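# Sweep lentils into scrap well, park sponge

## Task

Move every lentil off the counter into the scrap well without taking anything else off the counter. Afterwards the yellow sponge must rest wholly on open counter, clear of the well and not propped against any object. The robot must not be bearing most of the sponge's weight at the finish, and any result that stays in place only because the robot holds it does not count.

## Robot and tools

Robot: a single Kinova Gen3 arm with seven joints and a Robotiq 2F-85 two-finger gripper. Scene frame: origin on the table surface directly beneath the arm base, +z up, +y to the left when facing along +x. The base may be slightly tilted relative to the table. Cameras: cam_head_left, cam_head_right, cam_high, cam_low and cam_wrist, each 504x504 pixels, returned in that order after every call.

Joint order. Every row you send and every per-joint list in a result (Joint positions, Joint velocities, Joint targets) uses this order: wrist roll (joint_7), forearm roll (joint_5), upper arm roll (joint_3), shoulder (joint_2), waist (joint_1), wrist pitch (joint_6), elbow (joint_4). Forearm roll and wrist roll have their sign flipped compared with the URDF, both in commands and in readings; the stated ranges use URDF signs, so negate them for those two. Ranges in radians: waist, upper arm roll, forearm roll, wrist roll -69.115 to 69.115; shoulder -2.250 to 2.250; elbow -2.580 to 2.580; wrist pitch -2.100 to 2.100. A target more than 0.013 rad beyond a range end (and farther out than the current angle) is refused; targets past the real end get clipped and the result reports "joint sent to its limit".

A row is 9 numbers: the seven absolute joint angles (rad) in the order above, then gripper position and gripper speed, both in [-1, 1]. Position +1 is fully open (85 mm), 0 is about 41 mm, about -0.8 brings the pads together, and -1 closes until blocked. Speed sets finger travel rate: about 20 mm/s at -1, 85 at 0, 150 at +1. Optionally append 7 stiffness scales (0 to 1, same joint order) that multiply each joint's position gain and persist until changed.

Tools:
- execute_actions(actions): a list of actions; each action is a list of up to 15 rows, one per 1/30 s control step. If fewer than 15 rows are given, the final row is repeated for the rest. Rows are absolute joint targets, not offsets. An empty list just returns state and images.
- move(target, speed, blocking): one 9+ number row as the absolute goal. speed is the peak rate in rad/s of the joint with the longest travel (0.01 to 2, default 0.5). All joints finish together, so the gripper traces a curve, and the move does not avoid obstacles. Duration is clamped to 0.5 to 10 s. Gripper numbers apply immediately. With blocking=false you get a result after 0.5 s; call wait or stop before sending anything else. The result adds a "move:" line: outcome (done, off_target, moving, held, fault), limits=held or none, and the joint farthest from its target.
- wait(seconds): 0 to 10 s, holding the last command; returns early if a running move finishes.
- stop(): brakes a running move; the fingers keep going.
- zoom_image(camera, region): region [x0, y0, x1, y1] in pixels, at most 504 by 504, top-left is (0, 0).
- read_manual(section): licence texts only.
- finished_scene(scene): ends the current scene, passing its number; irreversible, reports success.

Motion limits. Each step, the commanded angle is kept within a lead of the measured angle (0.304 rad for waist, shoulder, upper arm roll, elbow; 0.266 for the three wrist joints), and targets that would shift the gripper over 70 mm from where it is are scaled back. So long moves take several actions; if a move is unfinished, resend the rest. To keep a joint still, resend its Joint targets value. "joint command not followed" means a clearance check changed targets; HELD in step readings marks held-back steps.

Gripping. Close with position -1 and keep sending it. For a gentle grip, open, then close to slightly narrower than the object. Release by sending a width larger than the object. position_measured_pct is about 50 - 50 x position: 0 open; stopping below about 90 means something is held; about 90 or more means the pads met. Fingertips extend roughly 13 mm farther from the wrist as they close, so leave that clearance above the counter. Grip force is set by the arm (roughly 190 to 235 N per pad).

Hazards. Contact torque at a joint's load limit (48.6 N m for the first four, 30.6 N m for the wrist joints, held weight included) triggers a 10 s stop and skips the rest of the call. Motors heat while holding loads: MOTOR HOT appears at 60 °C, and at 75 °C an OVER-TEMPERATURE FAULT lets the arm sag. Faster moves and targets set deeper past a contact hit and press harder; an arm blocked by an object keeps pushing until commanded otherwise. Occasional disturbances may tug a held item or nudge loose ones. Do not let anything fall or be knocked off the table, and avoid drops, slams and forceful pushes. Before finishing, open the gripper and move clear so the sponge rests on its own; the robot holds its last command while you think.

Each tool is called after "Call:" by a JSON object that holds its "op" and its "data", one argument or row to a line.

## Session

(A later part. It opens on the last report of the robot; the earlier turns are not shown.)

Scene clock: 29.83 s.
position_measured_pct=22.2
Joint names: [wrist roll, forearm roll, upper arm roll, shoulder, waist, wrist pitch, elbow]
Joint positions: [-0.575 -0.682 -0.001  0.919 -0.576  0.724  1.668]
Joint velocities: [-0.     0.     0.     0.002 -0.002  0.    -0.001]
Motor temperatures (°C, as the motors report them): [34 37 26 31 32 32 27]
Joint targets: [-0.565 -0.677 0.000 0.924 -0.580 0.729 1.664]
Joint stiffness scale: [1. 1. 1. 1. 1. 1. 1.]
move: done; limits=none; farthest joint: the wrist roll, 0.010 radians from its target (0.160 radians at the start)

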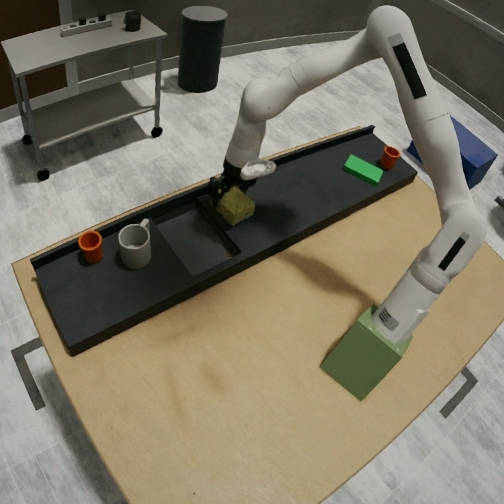

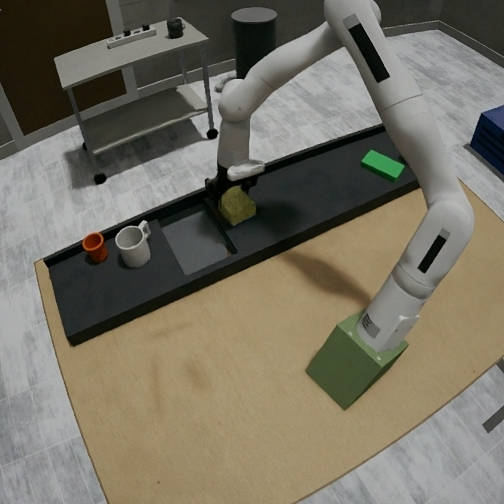

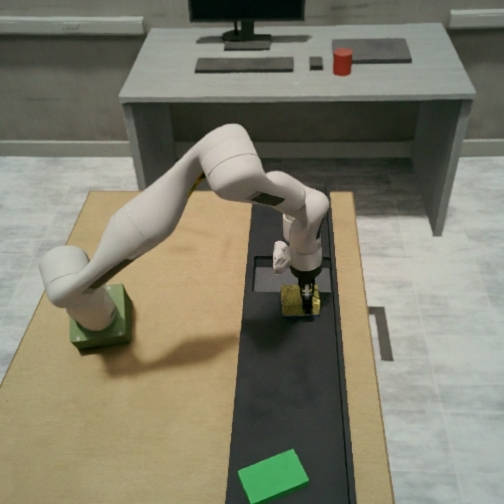

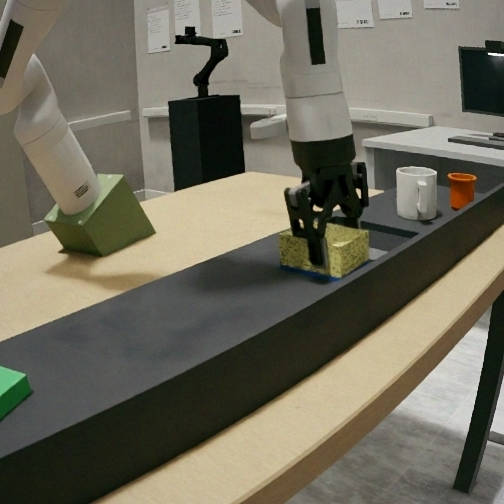

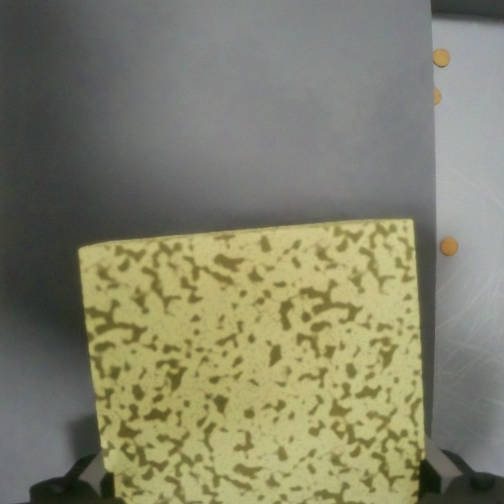

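Finish, lift, carry back and set down.

Call:
{"op": "move", "data": {
  "target": [-0.525,-0.648,0,0.992,-0.645,0.755,1.59,0.55,0],
  "speed": 0.08
}}

Call:
{"op": "move", "data": {
  "target": [-0.525,-0.648,0,0.992,-0.645,0.755,1.59,0.33,0]
}}

Call:
{"op": "move", "data": {
  "target": [-0.56,-0.608,0,0.938,-0.67,0.808,1.587,0.33,0],
  "speed": 0.2
}}

Call:
{"op": "move", "data": {
  "target": [-1.0,-0.648,0,0.607,-0.249,0.752,1.785,0.33,0],
  "speed": 0.35
}}

Call:
{"op": "move", "data": {
  "target": [-0.963,-0.693,0,0.673,-0.219,0.692,1.785,0.33,0],
  "speed": 0.08
}}

Call:
{"op": "zoom_image", "data": {
  "camera": "cam_head_left",
  "region": [150,150,330,290]
}}

Call:
{"op": "zoom_image", "data": {
  "camera": "cam_low",
  "region": [140,200,430,360]
}}

Scene clock: 31.53 s.
position_measured_pct=22.2
Joint names: [wrist roll, forearm roll, upper arm roll, shoulder, waist, wrist pitch, elbow]
Joint positions: [-0.535 -0.653 -0.001  0.987 -0.641  0.75   1.594]
Joint velocities: [ 0.     0.    -0.     0.002 -0.002  0.001 -0.001]
Motor temperatures (°C, as the motors report them): [34 37 26 31 32 32 27]
Joint targets: [-0.525 -0.648 0.000 0.992 -0.645 0.755 1.590]
Joint stiffness scale: [1. 1. 1. 1. 1. 1. 1.]
move: done; limits=none; farthest joint: the wrist roll, 0.010 radians from its target (0.050 radians at the start)

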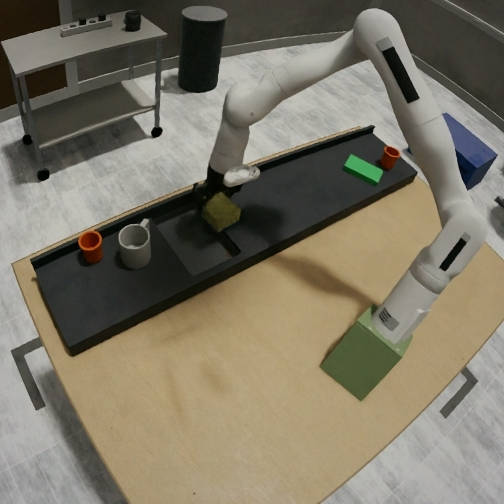

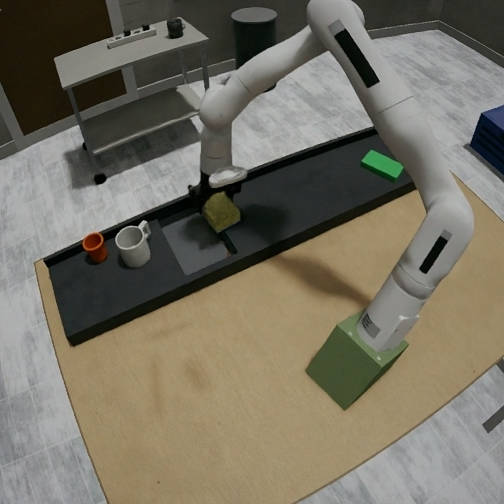

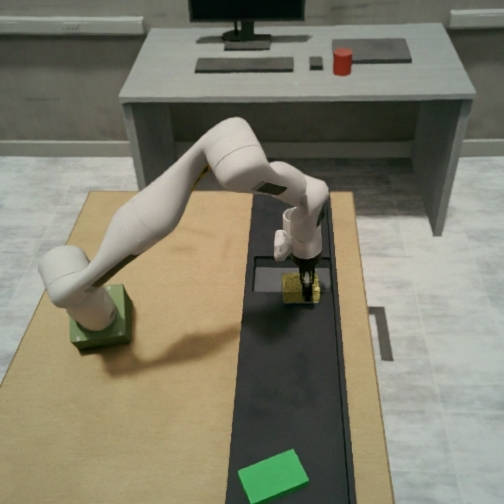

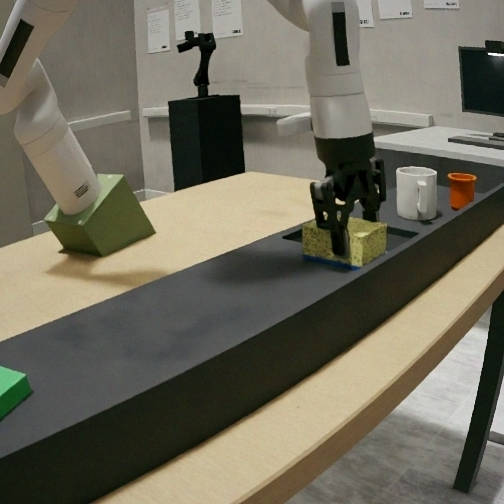

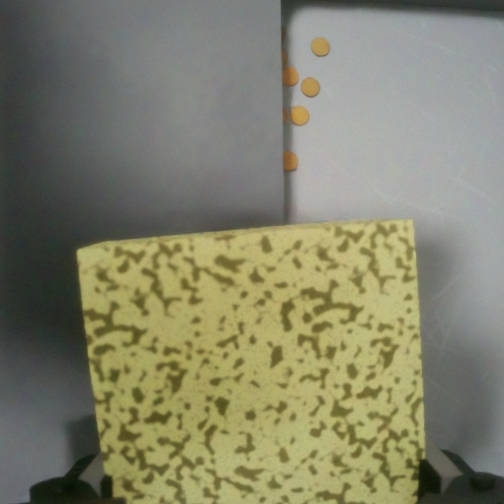

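Scene clock: 32.23 s.
position_measured_pct=33.3
Joint names: [wrist roll, forearm roll, upper arm roll, shoulder, waist, wrist pitch, elbow]
Joint positions: [-0.535 -0.653 -0.001  0.987 -0.641  0.75   1.593]
Joint velocities: [-0.     0.    -0.001 -0.    -0.     0.     0.   ]
Motor temperatures (°C, as the motors report them): [34 37 26 31 32 32 27]
Joint targets: [-0.525 -0.648 0.000 0.992 -0.645 0.755 1.590]
Joint stiffness scale: [1. 1. 1. 1. 1. 1. 1.]
move: done; limits=none; farthest joint: the wrist roll, 0.010 radians from its target (0.010 radians at the start)

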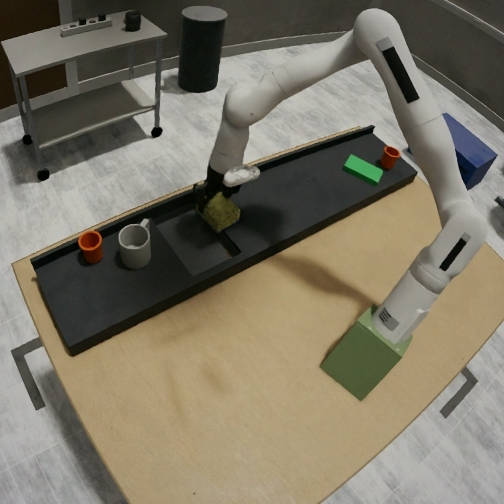

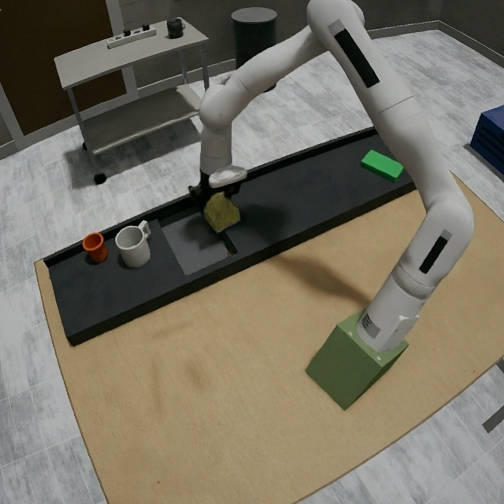

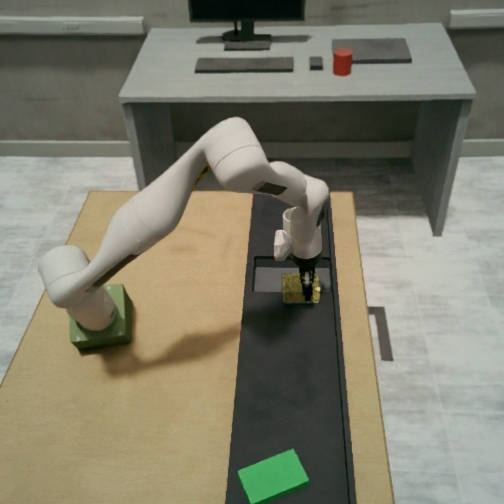

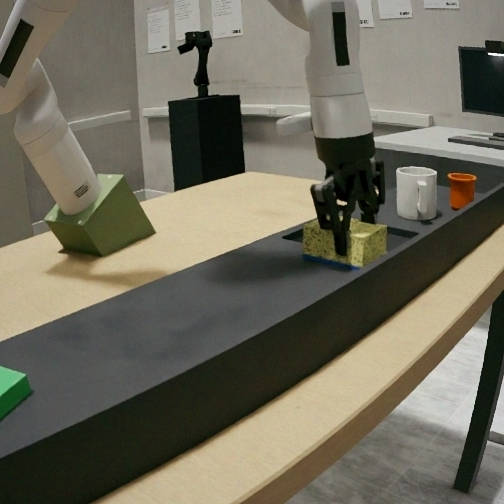

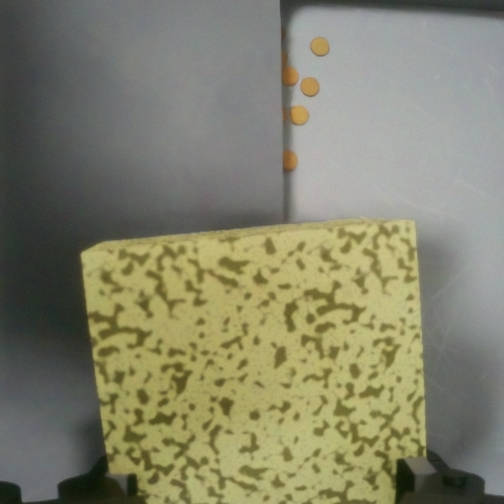

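Scene clock: 33.10 s.
position_measured_pct=33.3
Joint names: [wrist roll, forearm roll, upper arm roll, shoulder, waist, wrist pitch, elbow]
Joint positions: [-0.55  -0.613 -0.001  0.942 -0.666  0.802  1.591]
Joint velocities: [-0.     0.    -0.    -0.002 -0.002  0.    -0.   ]
Motor temperatures (°C, as the motors report them): [34 37 26 31 32 32 27]
Joint targets: [-0.560 -0.608 0.000 0.938 -0.670 0.808 1.587]
Joint stiffness scale: [1. 1. 1. 1. 1. 1. 1.]
move: done; limits=none; farthest joint: the wrist roll, 0.010 radians from its target (0.025 radians at the start)

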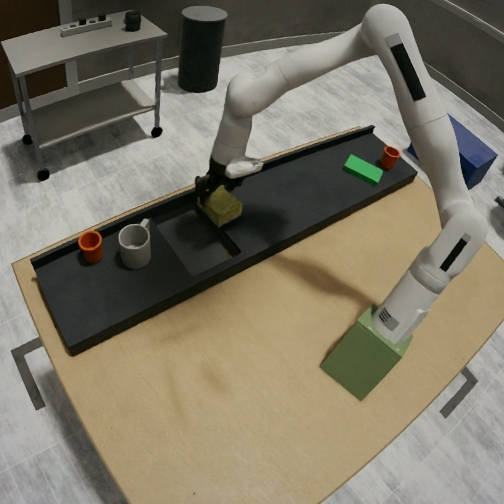

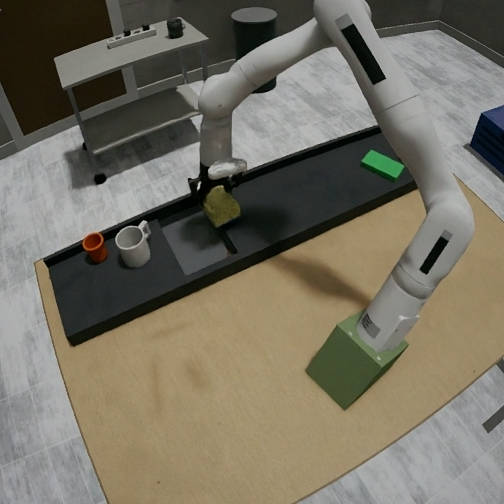

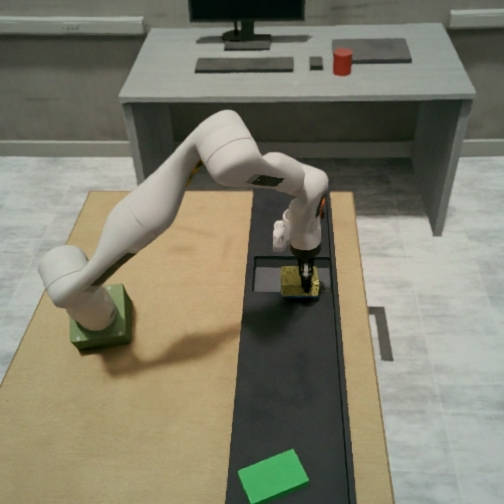

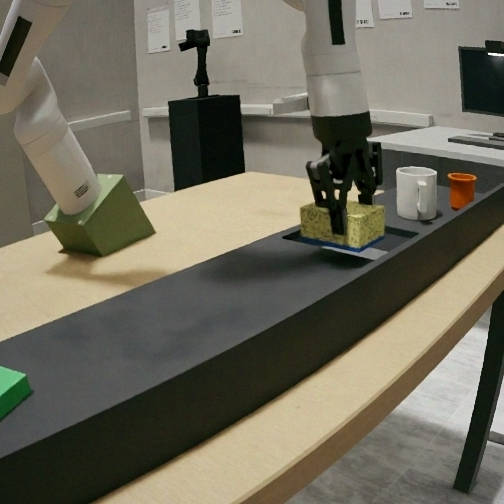

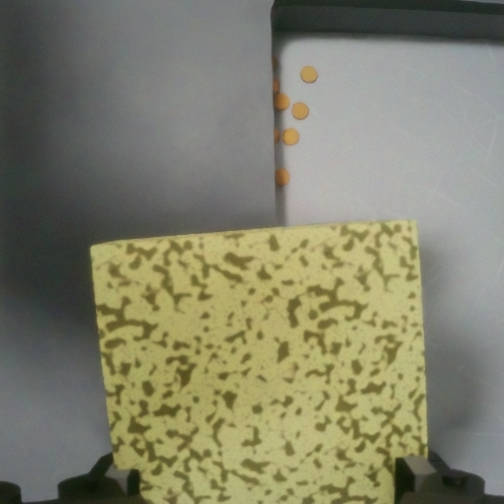

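Scene clock: 34.97 s.
position_measured_pct=33.3
Joint names: [wrist roll, forearm roll, upper arm roll, shoulder, waist, wrist pitch, elbow]
Joint positions: [-0.99  -0.643 -0.001  0.611 -0.253  0.758  1.781]
Joint velocities: [ 0.001  0.    -0.    -0.001  0.003 -0.     0.   ]
Motor temperatures (°C, as the motors report them): [34 37 26 31 32 32 27]
Joint targets: [-1.000 -0.648 -0.000 0.607 -0.249 0.752 1.785]
Joint stiffness scale: [1. 1. 1. 1. 1. 1. 1.]
move: done; limits=none; farthest joint: the wrist roll, 0.010 radians from its target (0.450 radians at the start)

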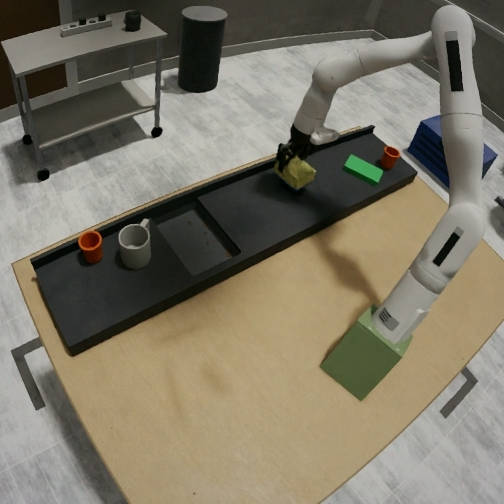

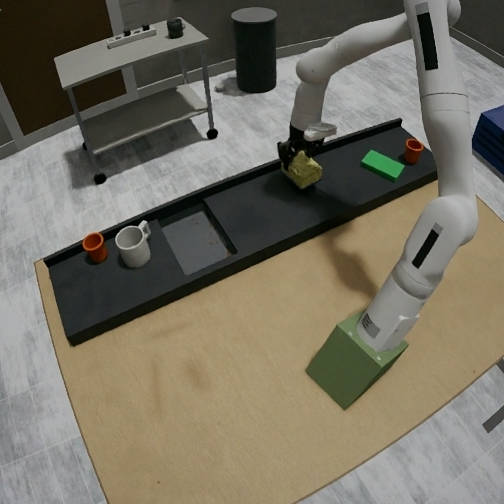

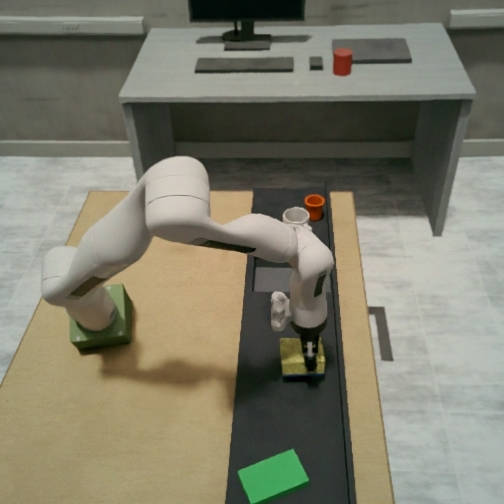

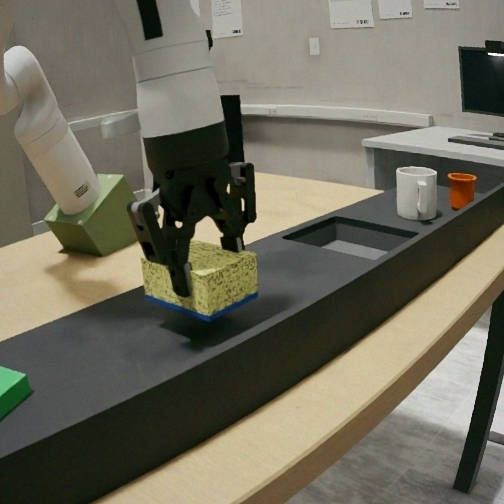

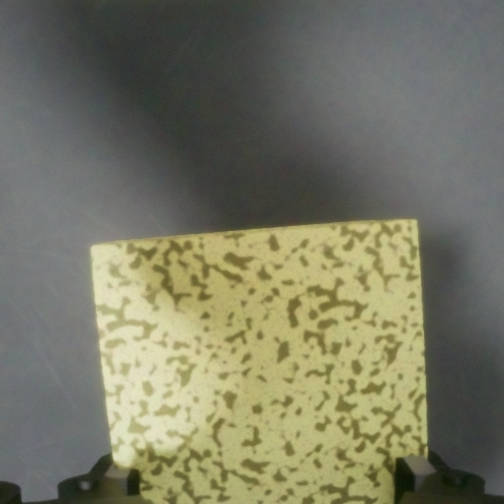

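Scene clock: 36.20 s.
position_measured_pct=33.3
Joint names: [wrist roll, forearm roll, upper arm roll, shoulder, waist, wrist pitch, elbow]
Joint positions: [-0.973 -0.688 -0.001  0.669 -0.223  0.698  1.781]
Joint velocities: [ 0.001  0.     0.     0.002  0.001 -0.     0.   ]
Motor temperatures (°C, as the motors report them): [34 37 26 31 32 32 27]
Joint targets: [-0.963 -0.693 0.000 0.673 -0.219 0.692 1.785]
Joint stiffness scale: [1. 1. 1. 1. 1. 1. 1.]
move: done; limits=none; farthest joint: the wrist roll, 0.010 radians from its target (0.027 radians at the start)

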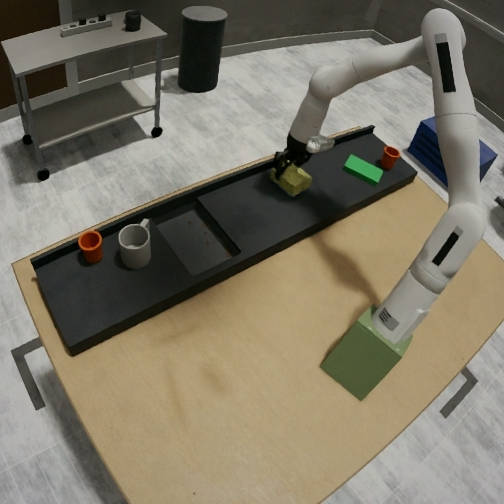

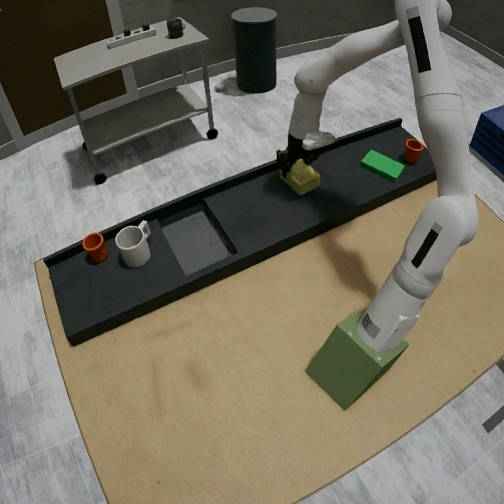

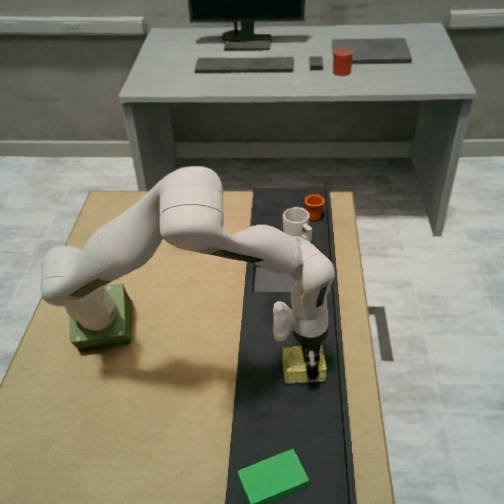

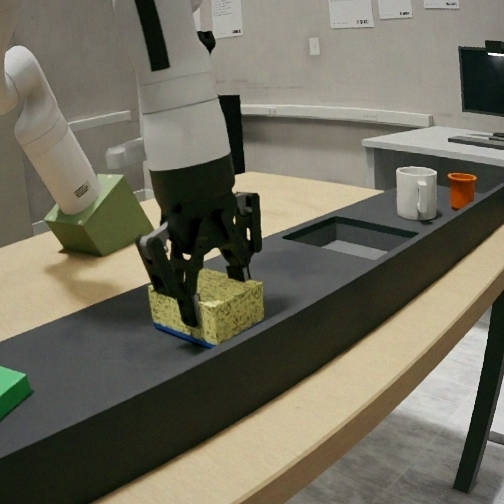

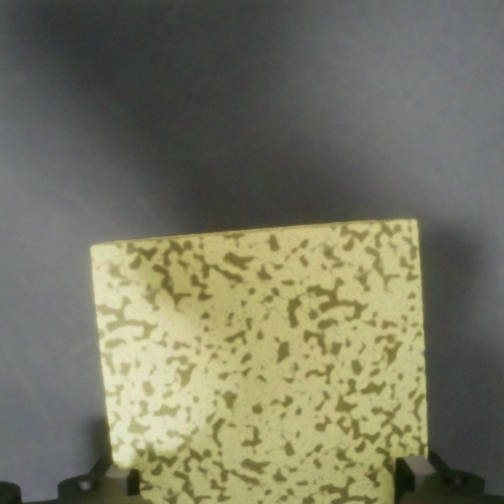

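Region (150, 150, 330, 290) of cam_head_left's 504x504 image, scaled by 2.800, with more detail than that image has.

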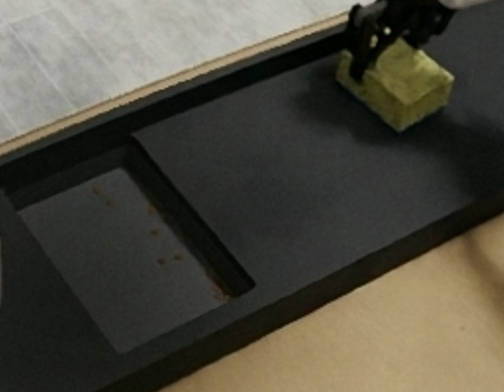

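Region (140, 200, 430, 360) of cam_low's 504x504 image, scaled by 1.738, with more detail than that image has; it fills the top 278 rows of this view, and the rest is white.

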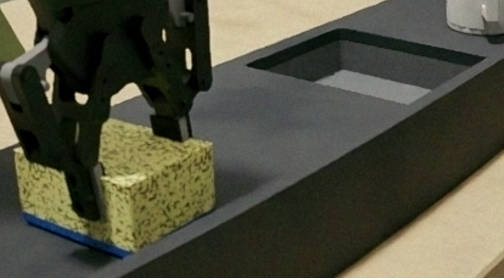

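Call:
{"op": "move", "data": {
  "target": [-0.963,-0.695,0,0.677,-0.218,0.69,1.785,1,-0.3]
}}

Call:
{"op": "move", "data": {
  "target": [-1.03,-0.615,0,0.56,-0.27,0.795,1.785,1,0],
  "speed": 0.2
}}

Scene clock: 37.20 s.
position_measured_pct=0.0
Joint names: [wrist roll, forearm roll, upper arm roll, shoulder, waist, wrist pitch, elbow]
Joint positions: [-0.973 -0.69  -0.001  0.673 -0.222  0.696  1.781]
Joint velocities: [-0.  0. -0. -0.  0. -0. -0.]
Motor temperatures (°C, as the motors report them): [34 37 26 31 32 32 27]
Joint targets: [-0.963 -0.695 0.000 0.677 -0.218 0.690 1.785]
Joint stiffness scale: [1. 1. 1. 1. 1. 1. 1.]
move: done; limits=none; farthest joint: the wrist roll, 0.010 radians from its target (0.010 radians at the start)

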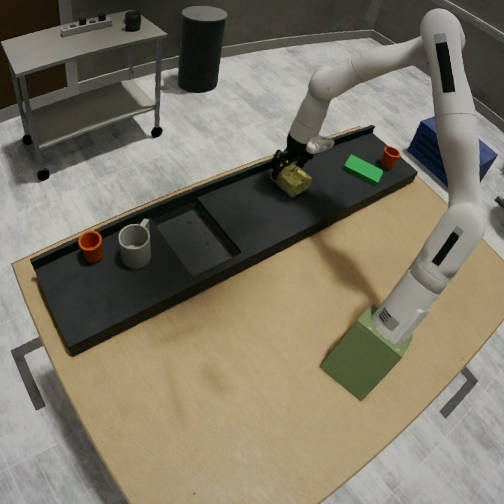

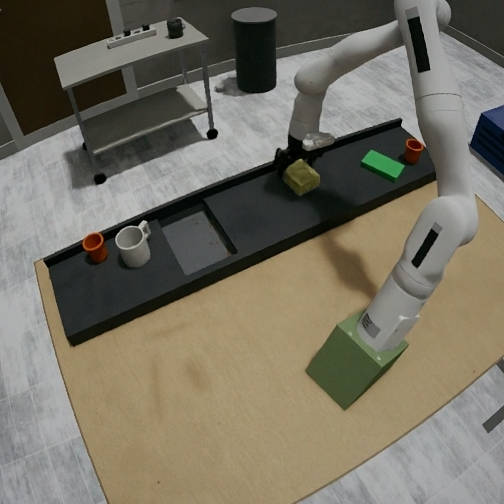

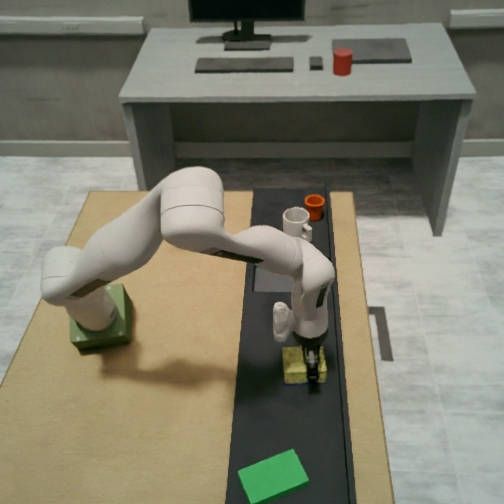

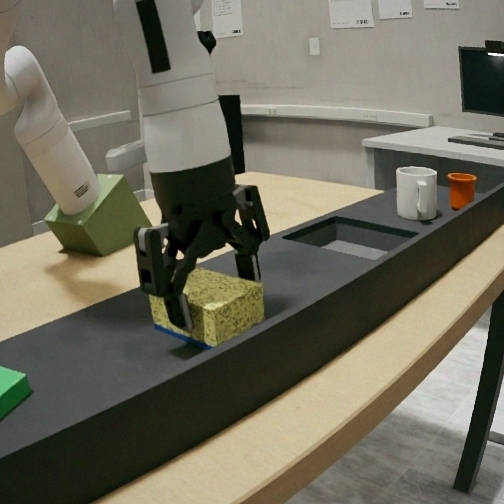

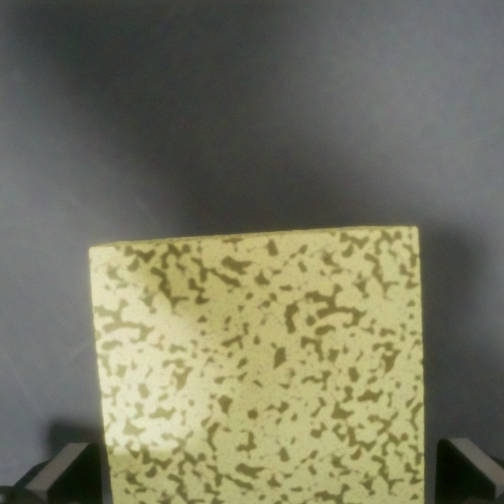

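Scene clock: 38.30 s.
position_measured_pct=0.0
Joint names: [wrist roll, forearm roll, upper arm roll, shoulder, waist, wrist pitch, elbow]
Joint positions: [-1.02  -0.62  -0.001  0.564 -0.266  0.789  1.781]
Joint velocities: [-0.     0.     0.    -0.003 -0.001 -0.     0.   ]
Motor temperatures (°C, as the motors report them): [34 37 26 31 32 32 27]
Joint targets: [-1.030 -0.615 0.000 0.560 -0.270 0.795 1.785]
Joint stiffness scale: [1. 1. 1. 1. 1. 1. 1.]
move: done; limits=none; farthest joint: the wrist roll, 0.010 radians from its target (0.057 radians at the start)

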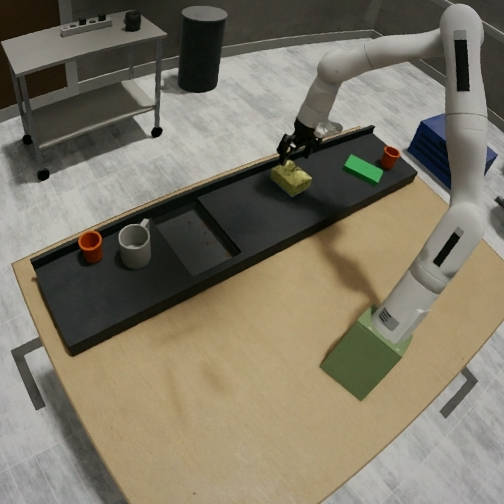

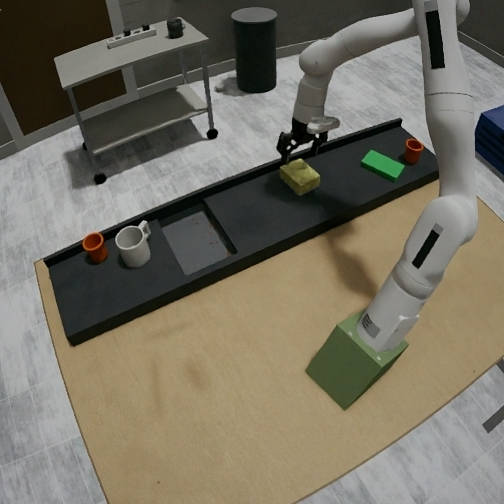

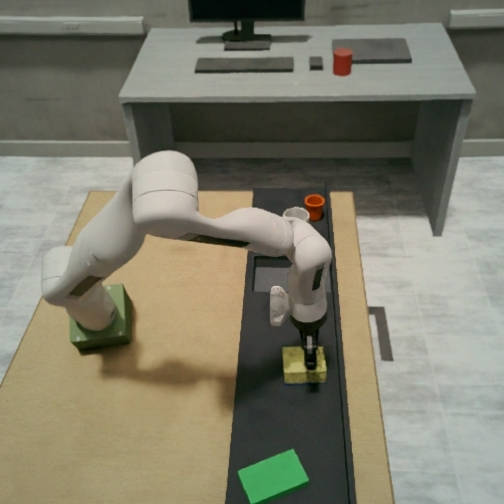

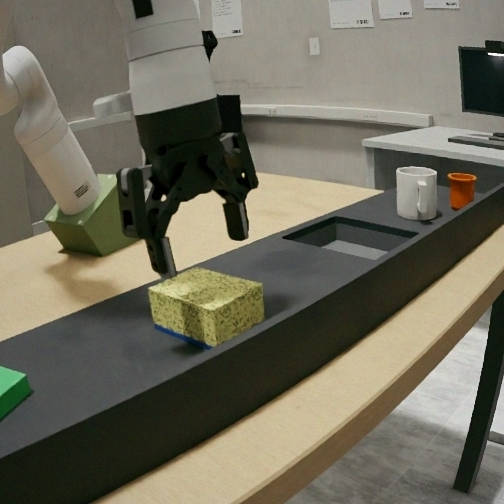

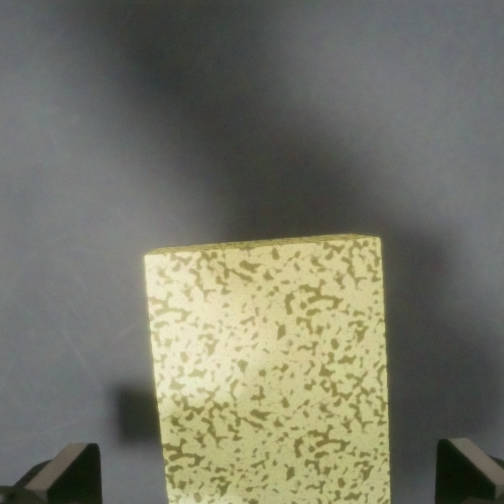

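Call:
{"op": "finished_scene", "data": {
  "scene": 2
}}

The scene is finished: the task was done.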